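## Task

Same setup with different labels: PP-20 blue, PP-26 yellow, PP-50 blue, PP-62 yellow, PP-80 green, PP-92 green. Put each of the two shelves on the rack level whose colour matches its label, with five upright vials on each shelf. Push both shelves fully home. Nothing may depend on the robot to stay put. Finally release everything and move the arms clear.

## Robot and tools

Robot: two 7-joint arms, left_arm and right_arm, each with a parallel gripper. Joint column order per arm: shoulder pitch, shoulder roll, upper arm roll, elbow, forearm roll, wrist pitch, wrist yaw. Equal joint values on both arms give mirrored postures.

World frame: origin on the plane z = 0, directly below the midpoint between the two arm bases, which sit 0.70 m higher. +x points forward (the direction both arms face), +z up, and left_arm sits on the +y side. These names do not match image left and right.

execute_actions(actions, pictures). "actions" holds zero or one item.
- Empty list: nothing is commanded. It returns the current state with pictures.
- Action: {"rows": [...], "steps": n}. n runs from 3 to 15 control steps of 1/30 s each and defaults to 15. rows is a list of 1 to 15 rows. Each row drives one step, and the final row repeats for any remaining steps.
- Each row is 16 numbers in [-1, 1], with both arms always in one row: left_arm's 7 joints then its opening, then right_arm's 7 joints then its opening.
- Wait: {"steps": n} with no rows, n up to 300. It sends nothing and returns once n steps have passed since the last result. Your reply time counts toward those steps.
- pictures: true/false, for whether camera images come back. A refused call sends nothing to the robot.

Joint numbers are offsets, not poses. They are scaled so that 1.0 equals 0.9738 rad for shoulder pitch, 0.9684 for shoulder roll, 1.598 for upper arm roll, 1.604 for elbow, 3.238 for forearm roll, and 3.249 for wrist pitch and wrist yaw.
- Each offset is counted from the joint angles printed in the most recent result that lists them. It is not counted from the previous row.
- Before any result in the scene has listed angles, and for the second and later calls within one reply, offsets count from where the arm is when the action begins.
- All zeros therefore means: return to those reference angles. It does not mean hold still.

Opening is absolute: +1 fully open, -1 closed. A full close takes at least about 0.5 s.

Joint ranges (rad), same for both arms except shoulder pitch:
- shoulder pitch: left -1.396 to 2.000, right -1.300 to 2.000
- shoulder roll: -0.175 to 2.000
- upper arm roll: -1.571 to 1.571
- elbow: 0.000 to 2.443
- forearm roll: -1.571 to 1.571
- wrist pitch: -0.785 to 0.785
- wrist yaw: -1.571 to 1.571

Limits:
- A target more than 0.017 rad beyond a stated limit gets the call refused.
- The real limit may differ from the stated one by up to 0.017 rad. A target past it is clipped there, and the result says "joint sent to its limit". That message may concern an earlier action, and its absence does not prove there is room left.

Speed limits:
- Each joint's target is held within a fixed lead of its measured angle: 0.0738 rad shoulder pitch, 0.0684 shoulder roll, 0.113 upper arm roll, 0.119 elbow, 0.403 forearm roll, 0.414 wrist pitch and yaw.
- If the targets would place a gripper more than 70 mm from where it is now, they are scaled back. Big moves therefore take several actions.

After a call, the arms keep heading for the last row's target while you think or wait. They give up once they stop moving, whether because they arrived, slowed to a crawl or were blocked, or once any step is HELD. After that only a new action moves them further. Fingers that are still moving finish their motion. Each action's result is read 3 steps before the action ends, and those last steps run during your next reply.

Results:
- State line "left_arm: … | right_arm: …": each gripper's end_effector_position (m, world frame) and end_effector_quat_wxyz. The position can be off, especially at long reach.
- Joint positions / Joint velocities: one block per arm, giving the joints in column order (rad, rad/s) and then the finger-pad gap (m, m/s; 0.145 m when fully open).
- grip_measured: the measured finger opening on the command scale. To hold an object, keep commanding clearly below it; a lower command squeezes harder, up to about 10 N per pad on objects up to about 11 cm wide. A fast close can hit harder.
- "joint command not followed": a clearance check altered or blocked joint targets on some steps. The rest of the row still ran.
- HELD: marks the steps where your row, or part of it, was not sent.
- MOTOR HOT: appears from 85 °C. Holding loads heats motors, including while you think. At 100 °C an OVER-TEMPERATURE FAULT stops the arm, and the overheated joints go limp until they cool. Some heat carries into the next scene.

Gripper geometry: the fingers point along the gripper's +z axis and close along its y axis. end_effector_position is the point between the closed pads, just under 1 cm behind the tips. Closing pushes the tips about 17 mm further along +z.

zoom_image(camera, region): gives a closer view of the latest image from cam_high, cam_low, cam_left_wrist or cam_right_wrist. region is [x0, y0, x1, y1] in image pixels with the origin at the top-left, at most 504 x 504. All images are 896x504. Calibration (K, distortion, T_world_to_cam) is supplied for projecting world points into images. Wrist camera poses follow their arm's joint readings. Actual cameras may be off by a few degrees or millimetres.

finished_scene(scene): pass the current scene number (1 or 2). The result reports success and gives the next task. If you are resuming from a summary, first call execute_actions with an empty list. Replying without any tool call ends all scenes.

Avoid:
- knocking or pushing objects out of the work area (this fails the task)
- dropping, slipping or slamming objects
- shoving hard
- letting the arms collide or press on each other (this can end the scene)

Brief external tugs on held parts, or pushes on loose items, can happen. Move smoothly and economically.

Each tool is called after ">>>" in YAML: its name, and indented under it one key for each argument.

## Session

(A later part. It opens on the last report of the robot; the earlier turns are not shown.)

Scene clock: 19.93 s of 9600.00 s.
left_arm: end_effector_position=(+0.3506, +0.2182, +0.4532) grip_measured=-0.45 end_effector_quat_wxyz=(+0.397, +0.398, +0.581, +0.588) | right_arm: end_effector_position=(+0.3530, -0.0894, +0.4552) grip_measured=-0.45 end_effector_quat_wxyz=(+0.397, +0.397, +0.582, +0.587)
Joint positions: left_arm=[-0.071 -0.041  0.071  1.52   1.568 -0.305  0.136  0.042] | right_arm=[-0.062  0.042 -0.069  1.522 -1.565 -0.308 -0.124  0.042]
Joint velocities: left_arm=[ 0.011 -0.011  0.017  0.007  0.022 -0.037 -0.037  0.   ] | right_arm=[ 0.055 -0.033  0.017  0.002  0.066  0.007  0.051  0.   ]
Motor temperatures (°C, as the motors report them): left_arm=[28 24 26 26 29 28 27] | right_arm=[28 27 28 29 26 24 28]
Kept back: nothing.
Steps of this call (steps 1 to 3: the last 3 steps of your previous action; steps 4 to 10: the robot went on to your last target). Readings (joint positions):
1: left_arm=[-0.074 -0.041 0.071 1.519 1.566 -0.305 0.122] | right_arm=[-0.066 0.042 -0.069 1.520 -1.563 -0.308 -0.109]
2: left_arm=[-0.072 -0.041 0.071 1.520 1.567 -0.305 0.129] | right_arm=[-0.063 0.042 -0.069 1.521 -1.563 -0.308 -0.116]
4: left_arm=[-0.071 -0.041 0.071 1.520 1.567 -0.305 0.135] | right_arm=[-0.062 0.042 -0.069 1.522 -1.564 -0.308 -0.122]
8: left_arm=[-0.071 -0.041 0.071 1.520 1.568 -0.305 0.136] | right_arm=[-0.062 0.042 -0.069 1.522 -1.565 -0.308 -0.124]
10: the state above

>>> execute_actions:
  actions:
    - {"rows":[[0.005,0,0,-0.003,0,0,0,-0.45,0.005,0,0,-0.003,0,0,0,-0.45],[0.018,0,0,-0.011,0,0,0.001,-0.45,0.018,0,0,-0.011,0,0,-0.001,-0.45],[0.04,0,0,-0.025,0,0,0.002,-0.45,0.04,0,0,-0.025,0,0,-0.002,-0.45],[0.069,0,0,-0.043,0,0,0.003,-0.45,0.069,0,0,-0.043,0,0,-0.003,-0.45],[0.104,0,0,-0.066,0,0,0.004,-0.45,0.104,0,0,-0.066,0,0,-0.004,-0.45],[0.144,0,0,-0.093,0,0,0.006,-0.45,0.144,0,0,-0.093,0,0,-0.006,-0.45],[0.187,0,0,-0.122,0,0,0.008,-0.45,0.187,0,0,-0.122,0,0,-0.008,-0.45],[0.23,0,0,-0.152,0,0,0.01,-0.45,0.23,0,0,-0.152,0,0,-0.01,-0.45],[0.273,0,0,-0.182,0,0,0.012,-0.45,0.273,0,0,-0.182,0,0,-0.012,-0.45],[0.313,0,0,-0.211,0,0,0.013,-0.45,0.312,0,0,-0.211,0,0,-0.013,-0.45],[0.348,0,0,-0.237,0,0,0.015,-0.45,0.347,0,0,-0.238,0,0,-0.015,-0.45],[0.377,0,0,-0.259,0,0,0.016,-0.45,0.376,0,0,-0.26,0,0,-0.016,-0.45],[0.399,0,0,-0.275,0,0,0.017,-0.45,0.397,0,0,-0.276,0,0,-0.017,-0.45],[0.412,0,0,-0.286,0,0,0.018,-0.45,0.41,0,0,-0.287,0,0,-0.018,-0.45],[0.417,0,0,-0.289,0,0,0.018,-0.45,0.415,0,0,-0.29,0,0,-0.018,-0.45]]}

>>> execute_actions:
  actions:
    - {"steps":10}
  pictures: true

Scene clock: 20.53 s of 9600.00 s.
left_arm: end_effector_position=(+0.4308, +0.2100, +0.4530) grip_measured=-0.45 end_effector_quat_wxyz=(+0.406, +0.401, +0.581, +0.581) | right_arm: end_effector_position=(+0.4333, -0.0977, +0.4557) grip_measured=-0.45 end_effector_quat_wxyz=(+0.405, +0.401, +0.581, +0.581)
Joint positions: left_arm=[ 0.297 -0.041  0.071  1.111  1.568 -0.305  0.179  0.042] | right_arm=[ 0.307  0.042 -0.069  1.112 -1.564 -0.309 -0.167  0.042]
Joint velocities: left_arm=[ 0.692 -0.143  0.022 -0.818  0.037  0.007 -0.037 -0.   ] | right_arm=[ 0.714 -0.011  0.012 -0.813 -0.095 -0.081 -0.037 -0.   ]
Motor temperatures (°C, as the motors report them): left_arm=[28 24 26 26 29 28 27] | right_arm=[28 27 28 29 26 24 28]
Steps of this call (steps 1 to 6: the robot went on to your last target; steps 7 to 18: the first 12 steps of this action). Readings (joint positions):
7: left_arm=[-0.070 -0.041 0.071 1.519 1.568 -0.305 0.136] | right_arm=[-0.061 0.042 -0.069 1.521 -1.565 -0.308 -0.124]
8: left_arm=[-0.062 -0.041 0.071 1.509 1.568 -0.305 0.137] | right_arm=[-0.052 0.042 -0.069 1.511 -1.565 -0.308 -0.124]
10: left_arm=[-0.012 -0.041 0.071 1.456 1.568 -0.305 0.140] | right_arm=[-0.002 0.042 -0.069 1.458 -1.565 -0.309 -0.127]
14: left_arm=[0.153 -0.041 0.071 1.285 1.568 -0.305 0.159] | right_arm=[0.163 0.042 -0.069 1.286 -1.564 -0.309 -0.146]
18: the state above

Scene clock: 20.87 s of 9600.00 s.
left_arm: end_effector_position=(+0.4387, +0.2088, +0.4527) grip_measured=-0.45 end_effector_quat_wxyz=(+0.406, +0.403, +0.580, +0.580) | right_arm: end_effector_position=(+0.4410, -0.0989, +0.4552) grip_measured=-0.45 end_effector_quat_wxyz=(+0.405, +0.403, +0.581, +0.580)
Joint positions: left_arm=[ 0.336 -0.041  0.071  1.06   1.568 -0.305  0.189  0.042] | right_arm=[ 0.346  0.042 -0.069  1.061 -1.564 -0.309 -0.177  0.042]
Joint velocities: left_arm=[-0.011  0.011 -0.012  0.007  0.007  0.081 -0.066  0.   ] | right_arm=[ 0.077 -0.033 -0.002  0.007  0.081 -0.037 -0.007  0.   ]
Motor temperatures (°C, as the motors report them): left_arm=[28 24 26 26 29 28 27] | right_arm=[28 27 28 29 26 24 28]
Kept back: nothing.
Steps of this call (steps 1 to 3: the last 3 steps of your previous action; steps 4 to 10: the robot went on to your last target). Readings (joint positions):
1: left_arm=[0.319 -0.041 0.071 1.085 1.568 -0.305 0.182] | right_arm=[0.328 0.042 -0.069 1.085 -1.564 -0.309 -0.170]
2: left_arm=[0.333 -0.041 0.071 1.068 1.568 -0.305 0.185] | right_arm=[0.341 0.042 -0.069 1.068 -1.564 -0.309 -0.174]
4: left_arm=[0.337 -0.041 0.071 1.061 1.568 -0.305 0.188] | right_arm=[0.346 0.042 -0.069 1.061 -1.564 -0.309 -0.176]
8: left_arm=[0.336 -0.041 0.071 1.060 1.568 -0.305 0.188] | right_arm=[0.346 0.042 -0.069 1.061 -1.564 -0.309 -0.177]
10: the state above
camera_calibration (this result's frames):
cam_left_wrist: T_world_to_cam=[[-0.327264, -0.119466, 0.937351, -0.259332], [0.187721, -0.980424, -0.0594156, 0.161096], [0.926099, 0.156515, 0.343283, -0.537906], [0, 0, 0, 1]] pos_world=[0.383043, 0.211152, 0.43731]
cam_right_wrist: T_world_to_cam=[[0.325096, 0.098007, 0.940589, -0.559932], [0.190381, -0.981034, 0.0364199, -0.185133], [0.926319, 0.16723, -0.337589, -0.186278], [0, 0, 0, 1]] pos_world=[0.389831, -0.0955933, 0.470523]

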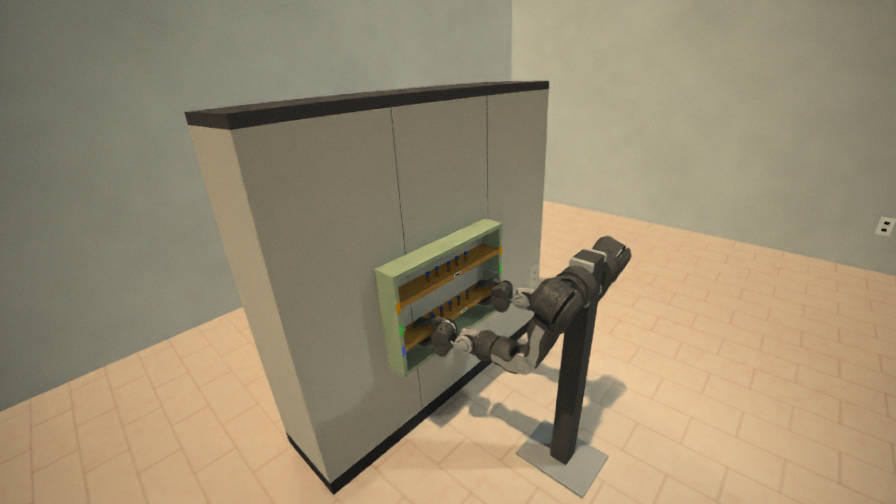

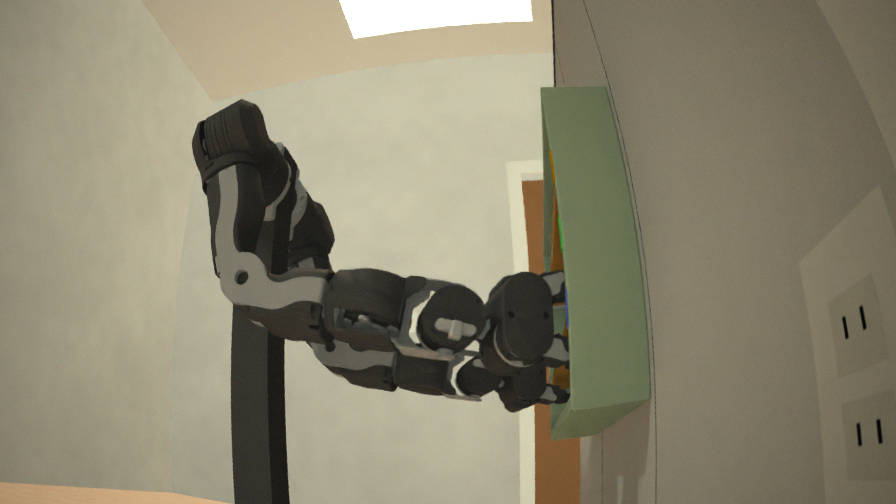

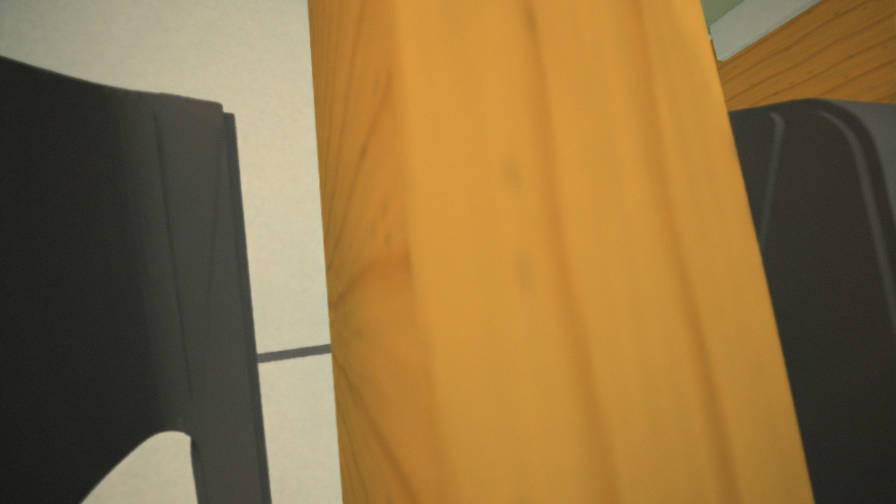

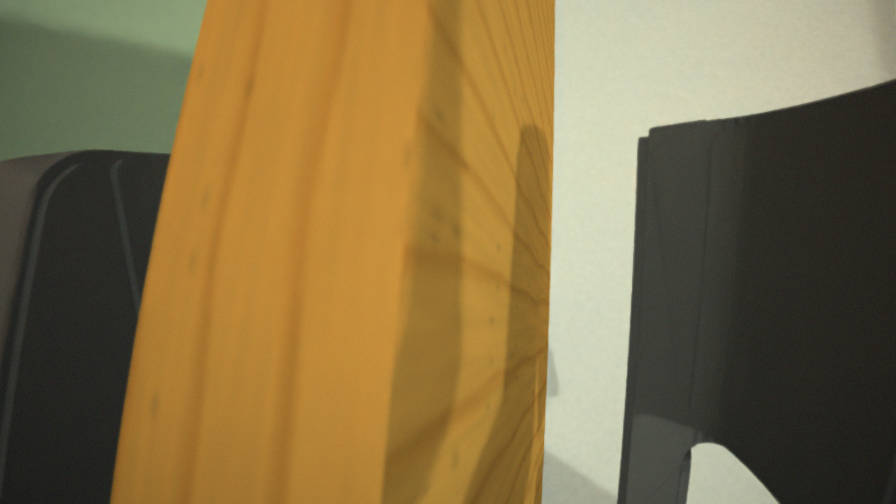

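>>> execute_actions:
  actions:
    - {"rows":[[-0.004,0,0,0,0,0,0,-0.45,-0.004,0,0,0,0,0,0,-0.45],[-0.004,0,0,0,0,0,0,-0.55,-0.004,0,0,0,0,0,0,-0.55],[-0.004,0,0,0,0,0,0,-0.64,-0.004,0,0,0,0,0,0,-0.64],[-0.004,0,0,0,0,0,0,-0.64,-0.004,0,0,0,0,0,0,-0.64],[-0.004,0,0,0,0,0,0,-0.7,-0.004,0,0,0,0,0,0,-0.7],[-0.004,0,0,0,0,0,0,-0.7,-0.004,0,0,0,0,0,0,-0.7],[-0.004,0,0,0,0,0,0,-0.74,-0.004,0,0,0,0,0,0,-0.74],[-0.004,0,0,0,0,0,0,-0.78,-0.004,0,0,0,0,0,0,-0.78],[-0.004,0,0,0,0,0,0,-0.78,-0.004,0,0,0,0,0,0,-0.78],[-0.004,0,0,0,0,0,0,-0.85,-0.004,0,0,0,0,0,0,-0.85],[-0.004,0,0,0,0,0,0,-1,-0.004,0,0,0,0,0,0,-1]],"steps":14}

>>> execute_actions:
  actions:
    - {"rows":[[0.001,0,0,0.007,-0.002,0,0.001,-1,0.001,0,0,0.007,0.002,0,-0.001,-1],[-0.008,0.001,-0.002,0.016,-0.002,0,0,-1,-0.008,-0.001,0.002,0.016,0.002,0,0,-1],[-0.022,0.002,-0.004,0.03,-0.002,-0.001,-0.003,-1,-0.022,-0.002,0.004,0.03,0.002,-0.001,0.003,-1],[-0.041,0.004,-0.006,0.048,-0.002,-0.002,-0.006,-1,-0.041,-0.004,0.006,0.048,0.002,-0.001,0.006,-1],[-0.065,0.007,-0.009,0.071,-0.002,-0.002,-0.011,-1,-0.065,-0.007,0.009,0.071,0.002,-0.002,0.011,-1],[-0.091,0.009,-0.013,0.096,-0.003,-0.003,-0.015,-1,-0.091,-0.009,0.013,0.096,0.003,-0.003,0.015,-1],[-0.119,0.012,-0.016,0.123,-0.003,-0.004,-0.02,-1,-0.119,-0.012,0.016,0.123,0.003,-0.004,0.02,-1],[-0.148,0.014,-0.02,0.15,-0.003,-0.005,-0.026,-1,-0.148,-0.014,0.02,0.15,0.003,-0.004,0.026,-1],[-0.176,0.017,-0.023,0.177,-0.003,-0.006,-0.031,-1,-0.176,-0.017,0.023,0.177,0.003,-0.005,0.031,-1],[-0.202,0.02,-0.026,0.202,-0.003,-0.007,-0.036,-1,-0.202,-0.02,0.026,0.202,0.003,-0.006,0.036,-1],[-0.226,0.022,-0.028,0.225,-0.003,-0.008,-0.04,-1,-0.226,-0.022,0.028,0.225,0.003,-0.007,0.04,-1],[-0.245,0.024,-0.03,0.243,-0.003,-0.008,-0.043,-1,-0.245,-0.024,0.03,0.243,0.003,-0.007,0.043,-1],[-0.259,0.025,-0.032,0.257,-0.003,-0.009,-0.046,-1,-0.259,-0.025,0.032,0.257,0.003,-0.008,0.046,-1],[-0.268,0.026,-0.033,0.265,-0.003,-0.009,-0.0475,-1,-0.268,-0.026,0.033,0.265,0.003,-0.008,0.0475,-1],[-0.271,0.026,-0.033,0.268,-0.003,-0.009,-0.048,-1,-0.271,-0.026,0.033,0.268,0.003,-0.008,0.048,-1]]}

>>> execute_actions:
  actions:
    - {"steps":8}

Scene clock: 21.67 s of 9600.00 s.
left_arm: end_effector_position=(+0.4382, +0.2088, +0.4517) grip_measured=-0.76 end_effector_quat_wxyz=(+0.405, +0.404, +0.581, +0.579) | right_arm: end_effector_position=(+0.4402, -0.0989, +0.4531) grip_measured=-0.76 end_effector_quat_wxyz=(+0.404, +0.404, +0.583, +0.577)
Joint positions: left_arm=[ 0.334 -0.041  0.071  1.06   1.568 -0.305  0.189  0.018] | right_arm=[ 0.342  0.042 -0.069  1.061 -1.566 -0.309 -0.173  0.018]
Joint velocities: left_arm=[ 0.033  0.011  0.017 -0.002  0.007 -0.022  0.037 -0.   ] | right_arm=[ 0.011 -0.055  0.002 -0.007 -0.007  0.022  0.007 -0.   ]
Motor temperatures (°C, as the motors report them): left_arm=[28 24 26 26 29 28 27] | right_arm=[28 27 28 29 26 24 28]
Steps of this call (steps 1 to 13: the robot went on to your last target; steps 14 to 24: the first 11 steps of this action). Readings (joint positions):
14: left_arm=[0.336 -0.041 0.071 1.060 1.568 -0.305 0.189] | right_arm=[0.346 0.042 -0.069 1.061 -1.564 -0.309 -0.177]
15: left_arm=[0.335 -0.041 0.071 1.060 1.568 -0.305 0.189] | right_arm=[0.346 0.042 -0.069 1.061 -1.564 -0.309 -0.177]
17: left_arm=[0.334 -0.041 0.071 1.060 1.568 -0.305 0.189] | right_arm=[0.346 0.042 -0.069 1.061 -1.564 -0.309 -0.177]
21: left_arm=[0.334 -0.041 0.071 1.060 1.568 -0.305 0.188] | right_arm=[0.342 0.042 -0.069 1.061 -1.566 -0.309 -0.173]
24: the state above

Scene clock: 22.17 s of 9600.00 s.
left_arm: end_effector_position=(+0.3903, +0.2080, +0.4736) grip_measured=-0.76 end_effector_quat_wxyz=(+0.410, +0.401, +0.575, +0.583) | right_arm: end_effector_position=(+0.3917, -0.0983, +0.4736) grip_measured=-0.76 end_effector_quat_wxyz=(+0.408, +0.401, +0.580, +0.580)
Joint positions: left_arm=[ 0.093 -0.021  0.025  1.44   1.565 -0.326  0.058  0.018] | right_arm=[ 0.101  0.021 -0.025  1.441 -1.565 -0.33  -0.04   0.018]
Joint velocities: left_arm=[-0.385  0.055 -0.076  0.706 -0.022 -0.037 -0.168  0.001] | right_arm=[-0.407 -0.165  0.076  0.696  0.007 -0.095  0.154 -0.   ]
Motor temperatures (°C, as the motors report them): left_arm=[28 24 26 26 29 28 27] | right_arm=[28 27 28 29 26 24 28]
Steps of this call (steps 1 to 3: the last 3 steps of your previous action; steps 4 to 15: the first 12 steps of this action, its rows measured from where the robot was after step 3). Readings (joint positions):
3: left_arm=[0.334 -0.041 0.071 1.060 1.568 -0.305 0.189] | right_arm=[0.342 0.042 -0.069 1.061 -1.566 -0.309 -0.173]
4: left_arm=[0.334 -0.041 0.071 1.063 1.568 -0.305 0.188] | right_arm=[0.342 0.042 -0.069 1.063 -1.566 -0.308 -0.172]
5: left_arm=[0.328 -0.041 0.071 1.074 1.567 -0.305 0.184] | right_arm=[0.337 0.042 -0.069 1.074 -1.566 -0.308 -0.168]
7: left_arm=[0.296 -0.040 0.064 1.127 1.567 -0.306 0.172] | right_arm=[0.305 0.042 -0.063 1.128 -1.566 -0.309 -0.155]
11: left_arm=[0.188 -0.029 0.042 1.288 1.565 -0.314 0.117] | right_arm=[0.194 0.030 -0.042 1.287 -1.566 -0.318 -0.099]
15: the state above

Scene clock: 22.43 s of 9600.00 s.
left_arm: end_effector_position=(+0.3850, +0.2078, +0.4749) grip_measured=-0.76 end_effector_quat_wxyz=(+0.408, +0.404, +0.579, +0.579) | right_arm: end_effector_position=(+0.3864, -0.0984, +0.4756) grip_measured=-0.76 end_effector_quat_wxyz=(+0.406, +0.403, +0.583, +0.577)
Joint positions: left_arm=[ 0.069 -0.018  0.019  1.483  1.564 -0.33   0.026  0.018] | right_arm=[ 0.076  0.018 -0.02   1.484 -1.564 -0.335 -0.011  0.018]
Joint velocities: left_arm=[ 0.033 -0.033  0.007 -0.007  0.037 -0.095  0.022 -0.   ] | right_arm=[ 0.011  0.055 -0.007  0.002  0.007  0.066 -0.007 -0.   ]
Motor temperatures (°C, as the motors report them): left_arm=[28 24 26 26 29 28 27] | right_arm=[28 27 28 29 26 24 28]
Kept back: nothing.
Steps of this call (steps 1 to 3: the last 3 steps of your previous action; steps 4 to 8: the robot went on to your last target). Readings (joint positions):
1: left_arm=[0.080 -0.019 0.022 1.464 1.565 -0.328 0.047] | right_arm=[0.087 0.019 -0.023 1.464 -1.565 -0.333 -0.030]
2: left_arm=[0.072 -0.018 0.020 1.478 1.564 -0.329 0.040] | right_arm=[0.079 0.018 -0.021 1.478 -1.564 -0.335 -0.022]
4: left_arm=[0.069 -0.018 0.019 1.483 1.564 -0.330 0.030] | right_arm=[0.076 0.018 -0.020 1.484 -1.564 -0.335 -0.015]
8: the state above

>>> execute_actions:
  actions:
    - {"rows":[[0.001,0,0,0.007,-0.002,0,0.002,-1,0.001,0,0,0.007,0.002,0,-0.002,-1],[-0.006,0.001,-0.001,0.013,-0.002,0,0.001,-1,-0.006,-0.001,0.001,0.013,0.002,0,-0.001,-1],[-0.017,0.002,-0.001,0.022,-0.002,-0.001,-0.001,-1,-0.017,-0.002,0.001,0.022,0.002,-0.001,0.001,-1],[-0.032,0.003,-0.002,0.035,-0.003,-0.001,-0.003,-1,-0.032,-0.003,0.002,0.035,0.003,-0.001,0.003,-1],[-0.05,0.005,-0.003,0.05,-0.003,-0.001,-0.005,-1,-0.05,-0.005,0.003,0.05,0.003,-0.001,0.005,-1],[-0.071,0.007,-0.004,0.067,-0.004,-0.002,-0.008,-1,-0.071,-0.007,0.004,0.067,0.004,-0.002,0.008,-1],[-0.093,0.009,-0.005,0.085,-0.004,-0.002,-0.01,-1,-0.092,-0.009,0.005,0.085,0.004,-0.002,0.01,-1],[-0.115,0.011,-0.007,0.104,-0.005,-0.003,-0.013,-1,-0.114,-0.011,0.007,0.104,0.005,-0.002,0.013,-1],[-0.137,0.013,-0.008,0.122,-0.005,-0.003,-0.016,-1,-0.136,-0.013,0.008,0.122,0.005,-0.003,0.016,-1],[-0.157,0.015,-0.009,0.139,-0.006,-0.004,-0.019,-1,-0.156,-0.015,0.009,0.139,0.006,-0.003,0.019,-1],[-0.176,0.016,-0.01,0.154,-0.006,-0.004,-0.021,-1,-0.174,-0.016,0.01,0.154,0.006,-0.003,0.021,-1],[-0.191,0.018,-0.011,0.167,-0.007,-0.005,-0.023,-1,-0.189,-0.018,0.011,0.167,0.007,-0.004,0.023,-1],[-0.202,0.019,-0.012,0.176,-0.007,-0.005,-0.024,-1,-0.2,-0.019,0.012,0.176,0.007,-0.004,0.024,-1],[-0.209,0.02,-0.012,0.182,-0.007,-0.005,-0.025,-1,-0.207,-0.02,0.013,0.182,0.007,-0.004,0.025,-1],[-0.211,0.02,-0.012,0.184,-0.007,-0.005,-0.0255,-1,-0.209,-0.02,0.013,0.184,0.007,-0.004,0.0255,-1]]}

>>> execute_actions:
  actions:
    - {"steps":6}

>>> execute_actions:
  actions:
    - {"rows":[[0.003,0,0,0.006,-0.003,0,0.001,-1,0.003,0,0,0.006,0.003,0,-0.001,-1],[0.004,0,0,0.01,-0.004,0,-0.002,-1,0.004,0,0,0.01,0.004,0,0.002,-1],[0.005,0,0,0.016,-0.005,0,-0.005,-1,0.005,0,0,0.016,0.005,0,0.005,-1],[0.007,0,0,0.023,-0.007,0,-0.01,-1,0.007,0,0,0.023,0.007,0,0.01,-1],[0.009,0,0,0.033,-0.009,0,-0.016,-1,0.009,0,0,0.033,0.009,0.001,0.016,-1],[0.011,0,0,0.043,-0.011,0.001,-0.022,-1,0.011,0,0,0.043,0.011,0.001,0.022,-1],[0.014,0,0,0.055,-0.013,0.001,-0.029,-1,0.014,0,0,0.055,0.013,0.002,0.029,-1],[0.016,0,0,0.066,-0.015,0.001,-0.036,-1,0.016,0,0,0.066,0.015,0.002,0.036,-1],[0.019,0,0,0.078,-0.017,0.001,-0.043,-1,0.019,0,0,0.078,0.017,0.003,0.043,-1],[0.021,0,0,0.088,-0.02,0.002,-0.049,-1,0.021,0,0,0.088,0.02,0.003,0.049,-1],[0.023,0,0,0.098,-0.021,0.002,-0.054,-1,0.023,0,0,0.098,0.021,0.003,0.054,-1],[0.025,0,0,0.105,-0.023,0.002,-0.058,-1,0.025,0,0,0.105,0.023,0.004,0.058,-1],[0.026,0,0,0.111,-0.024,0.002,-0.061,-1,0.026,0,0,0.111,0.024,0.004,0.061,-1],[0.027,0,0,0.115,-0.025,0.002,-0.063,-1,0.027,0,0,0.115,0.025,0.004,0.063,-1],[0.027,0,0,0.116,-0.025,0.002,-0.0635,-1,0.027,0,0,0.116,0.025,0.004,0.0635,-1]]}

>>> execute_actions:
  actions:
    - {"steps":8}

Scene clock: 23.30 s of 9600.00 s.
left_arm: end_effector_position=(+0.3438, +0.2077, +0.4923) grip_measured=-0.76 end_effector_quat_wxyz=(+0.409, +0.404, +0.576, +0.581) | right_arm: end_effector_position=(+0.3450, -0.0975, +0.4924) grip_measured=-0.76 end_effector_quat_wxyz=(+0.405, +0.402, +0.582, +0.579)
Joint positions: left_arm=[-0.119 -0.003  0.003  1.742  1.552 -0.342 -0.046  0.018] | right_arm=[-0.11   0.003 -0.006  1.742 -1.552 -0.348  0.063  0.018]
Joint velocities: left_arm=[-0.407  0.033 -0.056  0.496 -0.095 -0.066 -0.081  0.   ] | right_arm=[-0.538  0.011  0.022  0.515  0.154 -0.125  0.154 -0.   ]
Motor temperatures (°C, as the motors report them): left_arm=[28 24 26 26 29 28 27] | right_arm=[28 27 28 29 26 24 28]
Steps of this call (steps 1 to 14: the robot went on to your last target; steps 15 to 26: the first 12 steps of this action). Readings (joint positions):
15: left_arm=[0.068 -0.018 0.019 1.484 1.564 -0.330 0.025] | right_arm=[0.076 0.018 -0.020 1.485 -1.564 -0.336 -0.010]
16: left_arm=[0.064 -0.018 0.019 1.491 1.564 -0.330 0.023] | right_arm=[0.072 0.018 -0.020 1.493 -1.564 -0.336 -0.008]
18: left_arm=[0.038 -0.017 0.018 1.528 1.563 -0.330 0.015] | right_arm=[0.047 0.018 -0.020 1.530 -1.563 -0.336 -0.000]
22: left_arm=[-0.046 -0.009 0.011 1.637 1.558 -0.335 -0.014] | right_arm=[-0.038 0.010 -0.013 1.638 -1.558 -0.341 0.030]
26: the state above

Scene clock: 23.50 s of 9600.00 s.
left_arm: end_effector_position=(+0.3393, +0.2075, +0.4935) grip_measured=-0.76 end_effector_quat_wxyz=(+0.407, +0.406, +0.578, +0.579) | right_arm: end_effector_position=(+0.3404, -0.0976, +0.4938) grip_measured=-0.76 end_effector_quat_wxyz=(+0.404, +0.404, +0.583, +0.578)
Joint positions: left_arm=[-0.139 -0.001  0.001  1.771  1.549 -0.344 -0.063  0.018] | right_arm=[-0.131  0.001 -0.003  1.771 -1.549 -0.352  0.079  0.018]
Joint velocities: left_arm=[-0.011 -0.011 -0.027 -0.002 -0.037  0.007 -0.066 -0.   ] | right_arm=[-0.121  0.033 -0.007 -0.002  0.022 -0.037 -0.037 -0.   ]
Motor temperatures (°C, as the motors report them): left_arm=[28 24 26 26 29 28 27] | right_arm=[28 27 28 29 26 24 28]
Kept back: nothing.
Steps of this call (steps 1 to 3: the last 3 steps of your previous action; steps 4 to 6: the robot went on to your last target). Readings (joint positions):
1: left_arm=[-0.130 -0.002 0.002 1.758 1.551 -0.343 -0.050] | right_arm=[-0.122 0.002 -0.005 1.758 -1.551 -0.350 0.068]
2: left_arm=[-0.137 -0.001 0.001 1.767 1.550 -0.344 -0.055] | right_arm=[-0.129 0.001 -0.003 1.767 -1.550 -0.351 0.073]
4: left_arm=[-0.139 -0.001 0.001 1.771 1.549 -0.344 -0.060] | right_arm=[-0.131 0.001 -0.003 1.771 -1.550 -0.352 0.077]
6: the state above

Scene clock: 23.90 s of 9600.00 s.
left_arm: end_effector_position=(+0.3376, +0.2078, +0.5341) grip_measured=-0.76 end_effector_quat_wxyz=(+0.411, +0.401, +0.575, +0.583) | right_arm: end_effector_position=(+0.3383, -0.0970, +0.5343) grip_measured=-0.76 end_effector_quat_wxyz=(+0.407, +0.398, +0.581, +0.582)
Joint positions: left_arm=[-0.119 -0.001  0.001  1.932  1.49  -0.337 -0.237  0.018] | right_arm=[-0.111  0.001 -0.003  1.932 -1.488 -0.347  0.254  0.018]
Joint velocities: left_arm=[ 0.033 -0.011 -0.012  0.276 -0.168  0.022 -0.315  0.   ] | right_arm=[-0.033  0.011 -0.017  0.281  0.154 -0.037  0.271 -0.   ]
Motor temperatures (°C, as the motors report them): left_arm=[28 24 26 26 29 28 27] | right_arm=[28 27 28 29 26 24 28]
Steps of this call (steps 1 to 12: the first 12 steps of this action). Readings (joint positions):
1: left_arm=[-0.139 -0.001 0.001 1.771 1.549 -0.344 -0.064] | right_arm=[-0.131 0.001 -0.003 1.772 -1.549 -0.352 0.081]
2: left_arm=[-0.139 -0.001 0.001 1.774 1.547 -0.344 -0.071] | right_arm=[-0.131 0.001 -0.003 1.775 -1.547 -0.352 0.088]
4: left_arm=[-0.139 -0.001 0.001 1.795 1.541 -0.344 -0.091] | right_arm=[-0.131 0.001 -0.003 1.796 -1.541 -0.352 0.108]
8: left_arm=[-0.128 -0.001 0.001 1.866 1.516 -0.341 -0.162] | right_arm=[-0.120 0.001 -0.003 1.867 -1.516 -0.351 0.178]
12: the state above

Scene clock: 24.17 s of 9600.00 s.
left_arm: end_effector_position=(+0.3370, +0.2079, +0.5364) grip_measured=-0.76 end_effector_quat_wxyz=(+0.407, +0.405, +0.578, +0.580) | right_arm: end_effector_position=(+0.3376, -0.0969, +0.5364) grip_measured=-0.76 end_effector_quat_wxyz=(+0.403, +0.402, +0.584, +0.579)
Joint positions: left_arm=[-0.116 -0.001  0.001  1.951  1.477 -0.334 -0.276  0.018] | right_arm=[-0.108  0.001 -0.003  1.951 -1.475 -0.345  0.293  0.018]
Joint velocities: left_arm=[-0.033 -0.011 -0.002  0.002 -0.037  0.037  0.022 -0.   ] | right_arm=[-0.011 -0.055 -0.022  0.002  0.022  0.066  0.066  0.   ]
Motor temperatures (°C, as the motors report them): left_arm=[28 24 26 26 29 28 27] | right_arm=[28 27 28 29 26 24 28]
Kept back: nothing.
Steps of this call (steps 1 to 3: the last 3 steps of your previous action; steps 4 to 8: the robot went on to your last target). Readings (joint positions):
1: left_arm=[-0.118 -0.001 0.001 1.941 1.485 -0.336 -0.250] | right_arm=[-0.110 0.001 -0.003 1.941 -1.483 -0.346 0.267]
2: left_arm=[-0.117 -0.001 0.001 1.948 1.481 -0.335 -0.260] | right_arm=[-0.109 0.001 -0.003 1.948 -1.480 -0.346 0.278]
4: left_arm=[-0.116 -0.001 0.001 1.951 1.478 -0.335 -0.270] | right_arm=[-0.108 0.001 -0.003 1.951 -1.476 -0.345 0.288]
8: the state above

To B.

>>> execute_actions:
  actions:
    - {"rows":[[0.006,0,0,0,-0.002,0,0.003,-1,0.006,0,0,0,0.002,0,-0.003,-1],[0.012,0,0,-0.004,-0.002,0,0.003,-1,0.012,0,0,-0.004,0.002,0,-0.004,-1],[0.023,0,0,-0.011,-0.002,0,0.004,-1,0.023,0,0,-0.011,0.002,0,-0.004,-1],[0.036,0,0,-0.019,-0.002,0,0.004,-1,0.037,0,0,-0.019,0.002,0,-0.004,-1],[0.053,0,0,-0.03,-0.002,0,0.004,-1,0.054,0,0,-0.03,0.002,0,-0.005,-1],[0.071,0,0,-0.041,-0.002,0,0.004,-1,0.072,0,0,-0.041,0.002,0,-0.005,-1],[0.091,0,0,-0.054,-0.002,-0.001,0.004,-1,0.093,0,0,-0.054,0.001,0.001,-0.005,-1],[0.112,0,0,-0.067,-0.002,-0.001,0.004,-1,0.114,0,0,-0.067,0.001,0.001,-0.006,-1],[0.132,0,0,-0.08,-0.001,-0.001,0.005,-1,0.134,0,0,-0.08,0.001,0.001,-0.006,-1],[0.15,0,0,-0.091,-0.001,-0.001,0.005,-1,0.153,0,0,-0.091,0.001,0.001,-0.006,-1],[0.167,0,0,-0.102,-0.001,-0.001,0.005,-1,0.17,0,0,-0.102,0.001,0.001,-0.007,-1],[0.18,0,0,-0.11,-0.001,-0.001,0.005,-1,0.183,0,0,-0.11,0.001,0.001,-0.007,-1],[0.191,0,0,-0.117,-0.001,-0.001,0.005,-1,0.194,0,0,-0.117,0.001,0.001,-0.007,-1],[0.197,0,0,-0.121,-0.001,-0.001,0.005,-1,0.2,0,0,-0.121,0.001,0.001,-0.007,-1],[0.199,0,0,-0.122,-0.001,-0.001,0.005,-1,0.202,0,0,-0.122,0.001,0.001,-0.007,-1]]}

>>> execute_actions:
  actions:
    - {"steps":8}

Scene clock: 24.80 s of 9600.00 s.
left_arm: end_effector_position=(+0.3749, +0.2079, +0.5345) grip_measured=-0.76 end_effector_quat_wxyz=(+0.408, +0.404, +0.579, +0.579) | right_arm: end_effector_position=(+0.3761, -0.0972, +0.5357) grip_measured=-0.76 end_effector_quat_wxyz=(+0.405, +0.401, +0.583, +0.579)
Joint positions: left_arm=[ 0.055 -0.002  0.001  1.776  1.48  -0.336 -0.271  0.018] | right_arm=[ 0.066  0.001 -0.003  1.775 -1.479 -0.343  0.287  0.018]
Joint velocities: left_arm=[ 0.231 -0.033  0.017 -0.305 -0.022 -0.051  0.037  0.   ] | right_arm=[ 0.385 -0.011  0.002 -0.315 -0.11  -0.022  0.066 -0.   ]
Motor temperatures (°C, as the motors report them): left_arm=[28 24 26 26 29 28 27] | right_arm=[28 27 28 29 26 24 28]
Steps of this call (steps 1 to 7: the robot went on to your last target; steps 8 to 19: the first 12 steps of this action). Readings (joint positions):
8: left_arm=[-0.116 -0.001 0.001 1.951 1.477 -0.334 -0.276] | right_arm=[-0.108 0.001 -0.003 1.951 -1.475 -0.345 0.293]
9: left_arm=[-0.113 -0.001 0.001 1.947 1.477 -0.334 -0.276] | right_arm=[-0.105 0.001 -0.003 1.948 -1.475 -0.345 0.293]
11: left_arm=[-0.088 -0.001 0.001 1.922 1.477 -0.334 -0.275] | right_arm=[-0.080 0.001 -0.003 1.922 -1.475 -0.345 0.293]
15: left_arm=[-0.013 -0.002 0.001 1.847 1.478 -0.335 -0.274] | right_arm=[-0.003 0.001 -0.003 1.846 -1.477 -0.344 0.289]
19: the state above

Scene clock: 25.07 s of 9600.00 s.
left_arm: end_effector_position=(+0.3791, +0.2079, +0.5343) grip_measured=-0.76 end_effector_quat_wxyz=(+0.407, +0.404, +0.579, +0.579) | right_arm: end_effector_position=(+0.3803, -0.0972, +0.5356) grip_measured=-0.76 end_effector_quat_wxyz=(+0.404, +0.402, +0.583, +0.579)
Joint positions: left_arm=[ 0.074 -0.002  0.001  1.756  1.48  -0.336 -0.271  0.018] | right_arm=[ 0.084  0.001 -0.003  1.755 -1.479 -0.343  0.286  0.018]
Joint velocities: left_arm=[-0.055 -0.011 -0.012 -0.007 -0.022 -0.051  0.007  0.   ] | right_arm=[-0.099  0.011 -0.002 -0.007 -0.022 -0.022 -0.007 -0.   ]
Motor temperatures (°C, as the motors report them): left_arm=[28 24 26 26 29 28 27] | right_arm=[28 27 28 29 26 24 28]
Kept back: nothing.
Steps of this call (steps 1 to 3: the last 3 steps of your previous action; steps 4 to 8: the robot went on to your last target). Readings (joint positions):
1: left_arm=[0.066 -0.002 0.001 1.765 1.480 -0.336 -0.271] | right_arm=[0.076 0.001 -0.003 1.765 -1.479 -0.343 0.287]
2: left_arm=[0.072 -0.002 0.001 1.758 1.480 -0.336 -0.271] | right_arm=[0.082 0.001 -0.003 1.758 -1.479 -0.343 0.286]
4: left_arm=[0.074 -0.002 0.001 1.756 1.480 -0.336 -0.271] | right_arm=[0.084 0.001 -0.003 1.755 -1.479 -0.343 0.286]
8: the state above

>>> execute_actions:
  actions:
    - {"rows":[[0.006,0,0,-0.002,0,0,0.005,-1,0.006,0,0,-0.002,0,0,-0.005,-1],[0.014,0,0,-0.009,0,0,0.006,-1,0.014,0,0,-0.009,0,0,-0.006,-1],[0.028,0,0,-0.019,0,0,0.007,-1,0.028,0,0,-0.019,0,0,-0.007,-1],[0.047,0,0,-0.033,0.001,0,0.009,-1,0.047,0,0,-0.033,-0.001,0,-0.009,-1],[0.069,0,0,-0.051,0.002,0,0.011,-1,0.069,0,0,-0.051,-0.002,0,-0.011,-1],[0.094,0,0,-0.071,0.002,0,0.014,-1,0.094,0,0,-0.071,-0.002,0,-0.014,-1],[0.121,0,0,-0.093,0.003,0,0.017,-1,0.121,0,0,-0.093,-0.003,0,-0.017,-1],[0.149,0,0,-0.115,0.004,-0.001,0.02,-1,0.149,0,0,-0.115,-0.004,0,-0.02,-1],[0.176,0,0,-0.138,0.005,-0.001,0.023,-1,0.176,0,0,-0.138,-0.005,0,-0.023,-1],[0.201,0,0,-0.159,0.006,-0.001,0.026,-1,0.201,0,0,-0.159,-0.006,0,-0.026,-1],[0.223,0,0,-0.178,0.007,-0.001,0.029,-1,0.223,0,0,-0.178,-0.007,0,-0.029,-1],[0.242,0,0,-0.194,0.007,-0.001,0.031,-1,0.242,0,0,-0.194,-0.007,0,-0.031,-1],[0.256,0,0,-0.206,0.008,-0.001,0.032,-1,0.256,0,0,-0.206,-0.008,0,-0.032,-1],[0.264,0,0,-0.2135,0.008,-0.001,0.033,-1,0.264,0,0,-0.2135,-0.008,0,-0.033,-1],[0.267,0,0,-0.216,0.008,-0.001,0.033,-1,0.267,0,0,-0.216,-0.008,0,-0.033,-1]]}

>>> execute_actions:
  actions:
    - {"steps":10}

Scene clock: 25.70 s of 9600.00 s.
left_arm: end_effector_position=(+0.4327, +0.2077, +0.5273) grip_measured=-0.76 end_effector_quat_wxyz=(+0.406, +0.406, +0.580, +0.578) | right_arm: end_effector_position=(+0.4342, -0.0983, +0.5289) grip_measured=-0.76 end_effector_quat_wxyz=(+0.404, +0.405, +0.583, +0.576)
Joint positions: left_arm=[ 0.306 -0.002  0.001  1.448  1.504 -0.342 -0.196  0.018] | right_arm=[ 0.316  0.001 -0.003  1.448 -1.504 -0.343  0.212  0.018]
Joint velocities: left_arm=[ 0.538 -0.055 -0.007 -0.618  0.066 -0.007  0.066  0.001] | right_arm=[ 0.473  0.055 -0.007 -0.628 -0.11   0.051 -0.095  0.004]
Motor temperatures (°C, as the motors report them): left_arm=[28 24 26 26 29 28 27] | right_arm=[28 27 28 29 26 24 28]
Steps of this call (steps 1 to 7: the robot went on to your last target; steps 8 to 19: the first 12 steps of this action). Readings (joint positions):
8: left_arm=[0.074 -0.002 0.001 1.754 1.482 -0.336 -0.271] | right_arm=[0.085 0.001 -0.003 1.754 -1.480 -0.343 0.286]
9: left_arm=[0.079 -0.002 0.001 1.745 1.483 -0.336 -0.269] | right_arm=[0.089 0.001 -0.003 1.746 -1.481 -0.343 0.285]
11: left_arm=[0.109 -0.002 0.001 1.704 1.485 -0.337 -0.265] | right_arm=[0.119 0.001 -0.003 1.705 -1.484 -0.343 0.280]
15: left_arm=[0.214 -0.002 0.001 1.575 1.494 -0.340 -0.234] | right_arm=[0.224 0.001 -0.003 1.575 -1.493 -0.343 0.250]
19: the state above

Scene clock: 26.03 s of 9600.00 s.
left_arm: end_effector_position=(+0.4385, +0.2077, +0.5272) grip_measured=-0.76 end_effector_quat_wxyz=(+0.407, +0.405, +0.579, +0.579) | right_arm: end_effector_position=(+0.4400, -0.0985, +0.5288) grip_measured=-0.76 end_effector_quat_wxyz=(+0.406, +0.404, +0.582, +0.577)
Joint positions: left_arm=[ 0.332 -0.002  0.001  1.411  1.51  -0.342 -0.179  0.018] | right_arm=[ 0.341  0.001 -0.003  1.411 -1.51  -0.343  0.196  0.018]
Joint velocities: left_arm=[-0.077 -0.099  0.007 -0.027  0.037 -0.051 -0.051 -0.   ] | right_arm=[ 0.077 -0.033  0.002  0.002  0.066 -0.066 -0.022  0.   ]
Motor temperatures (°C, as the motors report them): left_arm=[28 24 26 26 29 28 27] | right_arm=[28 27 28 29 26 24 28]
Kept back: nothing.
Steps of this call (steps 1 to 3: the last 3 steps of your previous action; steps 4 to 10: the robot went on to your last target). Readings (joint positions):
1: left_arm=[0.321 -0.002 0.001 1.428 1.507 -0.342 -0.189] | right_arm=[0.330 0.001 -0.003 1.428 -1.507 -0.343 0.206]
2: left_arm=[0.329 -0.002 0.001 1.415 1.509 -0.342 -0.184] | right_arm=[0.339 0.001 -0.003 1.415 -1.508 -0.343 0.201]
4: left_arm=[0.332 -0.002 0.001 1.411 1.510 -0.342 -0.179] | right_arm=[0.341 0.001 -0.003 1.411 -1.509 -0.343 0.196]
8: left_arm=[0.332 -0.002 0.001 1.411 1.510 -0.342 -0.179] | right_arm=[0.341 0.001 -0.003 1.411 -1.510 -0.343 0.196]
10: the state above

>>> execute_actions:
  actions:
    - {"rows":[[0,0,0,0,0,0,0,-0.8,0,0,0,0,0,0,0,-0.8],[0,0,0,0,0,0,0,-0.74,0,0,0,0,0,0,0,-0.74],[0,0,0,0,0,0,0,-0.7,0,0,0,0,0,0,0,-0.7],[0,0,0,0,0,0,0,-0.6,0,0,0,0,0,0,0,-0.6],[0,0,0,0,0,0,0,-0.45,0,0,0,0,0,0,0,-0.45]],"steps":9}

>>> execute_actions:
  actions:
    - {"rows":[[-0.005,0,0,0.004,0,0,0,-0.45,-0.005,0,0,0.004,0,0,0,-0.45],[-0.018,0,0,0.014,0,0,-0.001,-0.45,-0.018,0,0,0.014,0,0,0.001,-0.45],[-0.04,0,0,0.031,0,0,-0.002,-0.45,-0.04,0,0,0.031,0,0,0.002,-0.45],[-0.07,0,0,0.054,0,0,-0.004,-0.45,-0.07,0,0,0.054,0,0,0.004,-0.45],[-0.11,0,0,0.083,0,0,-0.006,-0.45,-0.11,0,0,0.083,0,0,0.006,-0.45],[-0.155,0,0,0.115,0,0,-0.009,-0.45,-0.155,0,0,0.115,0,0,0.009,-0.45],[-0.2,0,0,0.147,0,0,-0.011,-0.45,-0.2,0,0,0.147,0,0,0.011,-0.45],[-0.25,0,0,0.181,0,0,-0.013,-0.45,-0.25,0,0,0.181,0,0,0.013,-0.45],[-0.3,0,0,0.215,0,0,-0.015,-0.45,-0.3,0,0,0.215,0,0,0.015,-0.45],[-0.35,0,0,0.246,0,0,-0.017,-0.45,-0.35,0,0,0.246,0,0,0.017,-0.45],[-0.4,0,0,0.277,0,0,-0.017,-0.45,-0.4,0,0,0.277,0,0,0.017,-0.45],[-0.45,0,0,0.307,0,0,-0.017,-0.45,-0.45,0,0,0.307,0,0,0.017,-0.45],[-0.5,0,0,0.335,0,0,-0.017,-0.45,-0.5,0,0,0.335,0,0,0.017,-0.45],[-0.55,0,0,0.36,0,0,-0.017,-0.45,-0.55,0,0,0.36,0,0,0.017,-0.45],[-0.62,0,0,0.4,0,0,-0.017,-0.45,-0.62,0,0,0.4,0,0,0.017,-0.45]]}

>>> execute_actions:
  actions:
    - {"steps":12}
  pictures: true

Scene clock: 26.53 s of 9600.00 s.
left_arm: end_effector_position=(+0.4385, +0.2077, +0.5271) grip_measured=-0.45 end_effector_quat_wxyz=(+0.407, +0.404, +0.579, +0.579) | right_arm: end_effector_position=(+0.4400, -0.0985, +0.5286) grip_measured=-0.45 end_effector_quat_wxyz=(+0.406, +0.404, +0.583, +0.576)
Joint positions: left_arm=[ 0.332 -0.002  0.001  1.411  1.511 -0.343 -0.18   0.042] | right_arm=[ 0.341  0.001 -0.003  1.411 -1.511 -0.343  0.196  0.042]
Joint velocities: left_arm=[-0.055  0.011  0.017 -0.027 -0.037 -0.007  0.007  0.001] | right_arm=[-0.077 -0.055  0.007 -0.007  0.007 -0.022 -0.081  0.001]
Motor temperatures (°C, as the motors report them): left_arm=[28 24 26 26 29 28 27] | right_arm=[28 27 28 29 26 24 28]
Steps of this call (steps 1 to 9: the robot went on to your last target; steps 10 to 15: the first 6 steps of this action). Readings (joint positions):
10: left_arm=[0.332 -0.002 0.001 1.411 1.511 -0.343 -0.180] | right_arm=[0.341 0.001 -0.003 1.411 -1.511 -0.343 0.196]
11: left_arm=[0.332 -0.002 0.001 1.411 1.511 -0.343 -0.180] | right_arm=[0.341 0.001 -0.003 1.411 -1.511 -0.343 0.196]
13: left_arm=[0.332 -0.002 0.001 1.411 1.511 -0.343 -0.180] | right_arm=[0.341 0.001 -0.003 1.411 -1.511 -0.343 0.196]
15: the state above

Scene clock: 27.03 s of 9600.00 s.
left_arm: end_effector_position=(+0.3417, +0.2078, +0.5253) grip_measured=-0.45 end_effector_quat_wxyz=(+0.411, +0.401, +0.584, +0.574) | right_arm: end_effector_position=(+0.3434, -0.0985, +0.5272) grip_measured=-0.45 end_effector_quat_wxyz=(+0.411, +0.400, +0.586, +0.573)
Joint positions: left_arm=[-0.106 -0.001  0.001  1.894  1.512 -0.342 -0.228  0.042] | right_arm=[-0.095  0.001 -0.003  1.896 -1.511 -0.343  0.244  0.042]
Joint velocities: left_arm=[-1.286  0.033 -0.002  1.258 -0.095 -0.051 -0.022  0.   ] | right_arm=[-1.264 -0.011 -0.002  1.248 -0.007  0.066 -0.007  0.   ]
Motor temperatures (°C, as the motors report them): left_arm=[28 24 26 27 29 28 27] | right_arm=[28 27 28 29 26 24 28]
Steps of this call (steps 1 to 3: the last 3 steps of your previous action; steps 4 to 15: the first 12 steps of this action, its rows measured from where the robot was after step 3). Readings (joint positions):
3: left_arm=[0.332 -0.002 0.001 1.411 1.511 -0.343 -0.180] | right_arm=[0.341 0.001 -0.003 1.411 -1.511 -0.343 0.196]
4: left_arm=[0.330 -0.002 0.001 1.412 1.511 -0.343 -0.180] | right_arm=[0.340 0.001 -0.003 1.412 -1.511 -0.343 0.196]
5: left_arm=[0.321 -0.002 0.001 1.425 1.512 -0.343 -0.180] | right_arm=[0.332 0.001 -0.003 1.426 -1.511 -0.343 0.197]
7: left_arm=[0.269 -0.002 0.001 1.490 1.512 -0.342 -0.184] | right_arm=[0.282 0.001 -0.003 1.493 -1.510 -0.343 0.200]
11: left_arm=[0.088 -0.002 0.001 1.689 1.512 -0.342 -0.209] | right_arm=[0.098 0.001 -0.003 1.690 -1.511 -0.342 0.225]
15: the state above

Scene clock: 27.43 s of 9600.00 s.
left_arm: end_effector_position=(+0.3058, +0.2082, +0.5279) grip_measured=-0.45 end_effector_quat_wxyz=(+0.406, +0.404, +0.588, +0.571) | right_arm: end_effector_position=(+0.3073, -0.0982, +0.5289) grip_measured=-0.45 end_effector_quat_wxyz=(+0.405, +0.404, +0.590, +0.569)
Joint positions: left_arm=[-0.274 -0.002  0.001  2.053  1.511 -0.345 -0.234  0.042] | right_arm=[-0.263  0.001 -0.003  2.054 -1.51  -0.345  0.251  0.042]
Joint velocities: left_arm=[ 0.077 -0.033  0.012  0.002 -0.022 -0.007 -0.066 -0.   ] | right_arm=[-0.077  0.011  0.007 -0.002  0.022 -0.007  0.081 -0.   ]
Motor temperatures (°C, as the motors report them): left_arm=[28 24 26 27 29 28 27] | right_arm=[28 27 28 29 26 24 28]
Kept back: nothing.
Steps of this call (steps 1 to 3: the last 3 steps of your previous action; steps 4 to 12: the robot went on to your last target). Readings (joint positions):
1: left_arm=[-0.155 -0.001 0.001 1.940 1.512 -0.342 -0.230] | right_arm=[-0.145 0.001 -0.003 1.942 -1.510 -0.343 0.245]
2: left_arm=[-0.204 -0.001 0.001 1.981 1.512 -0.342 -0.231] | right_arm=[-0.194 0.001 -0.003 1.983 -1.510 -0.343 0.246]
4: left_arm=[-0.298 -0.002 0.001 2.062 1.511 -0.345 -0.234] | right_arm=[-0.289 0.001 -0.003 2.064 -1.510 -0.345 0.249]
8: left_arm=[-0.269 -0.002 0.001 2.053 1.511 -0.345 -0.234] | right_arm=[-0.257 0.001 -0.003 2.054 -1.510 -0.345 0.251]
12: the state above
camera_calibration (this result's frames):
cam_left_wrist: T_world_to_cam=[[-0.313902, -0.100474, 0.944124, -0.385006], [0.18419, -0.981938, -0.0432583, 0.182863], [0.931418, 0.160319, 0.326739, -0.434179], [0, 0, 0, 1]] pos_world=[0.249866, 0.210485, 0.513267]
cam_right_wrist: T_world_to_cam=[[0.340865, 0.118594, 0.932602, -0.58448], [0.189174, -0.980372, 0.0555257, -0.171318], [0.920882, 0.157497, -0.35661, -0.0269653], [0, 0, 0, 1]] pos_world=[0.256469, -0.0943924, 0.544983]

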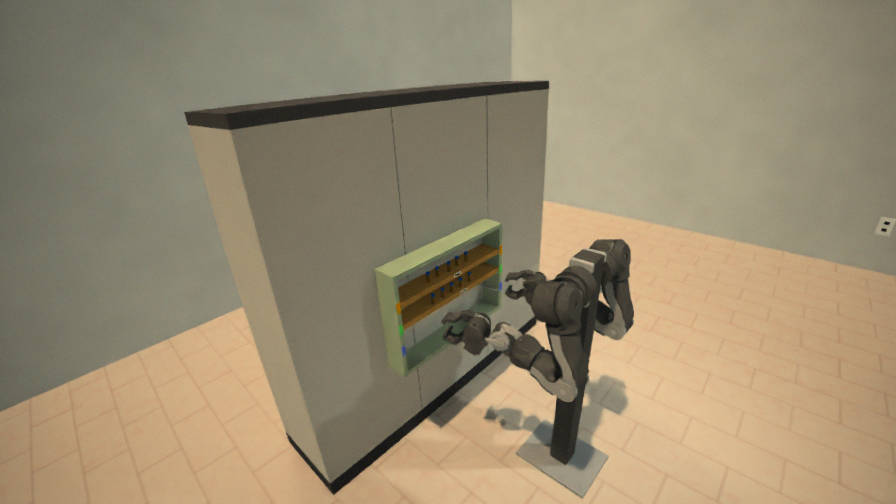

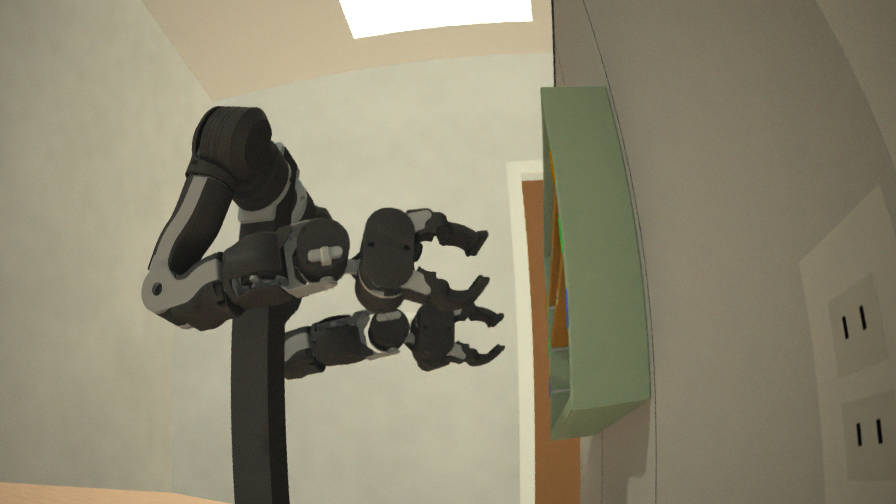

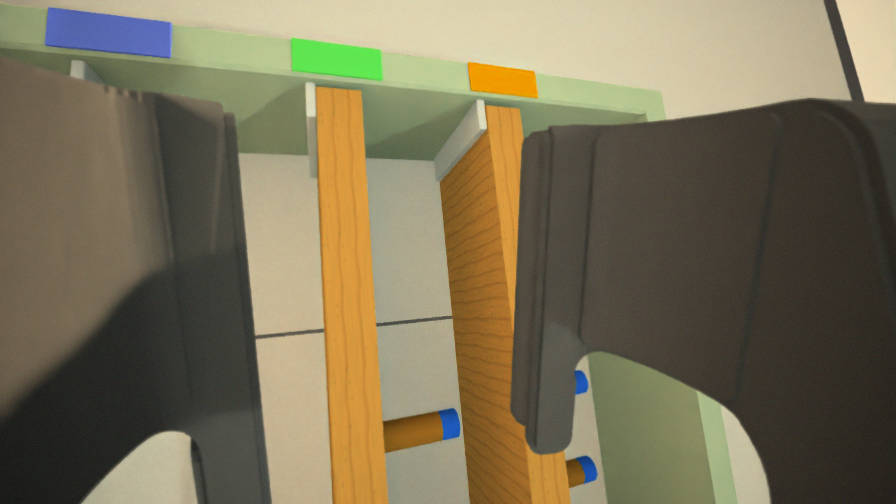

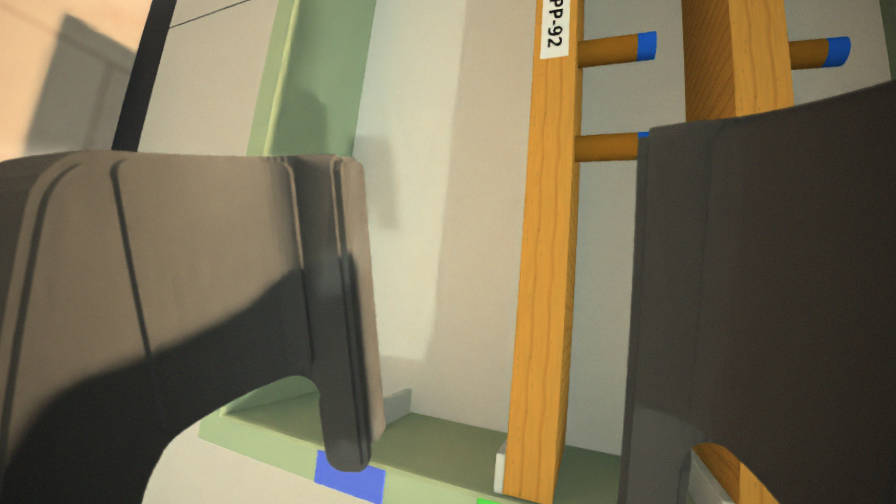

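>>> finished_scene:
  scene: 2

The scene is finished: the task was done.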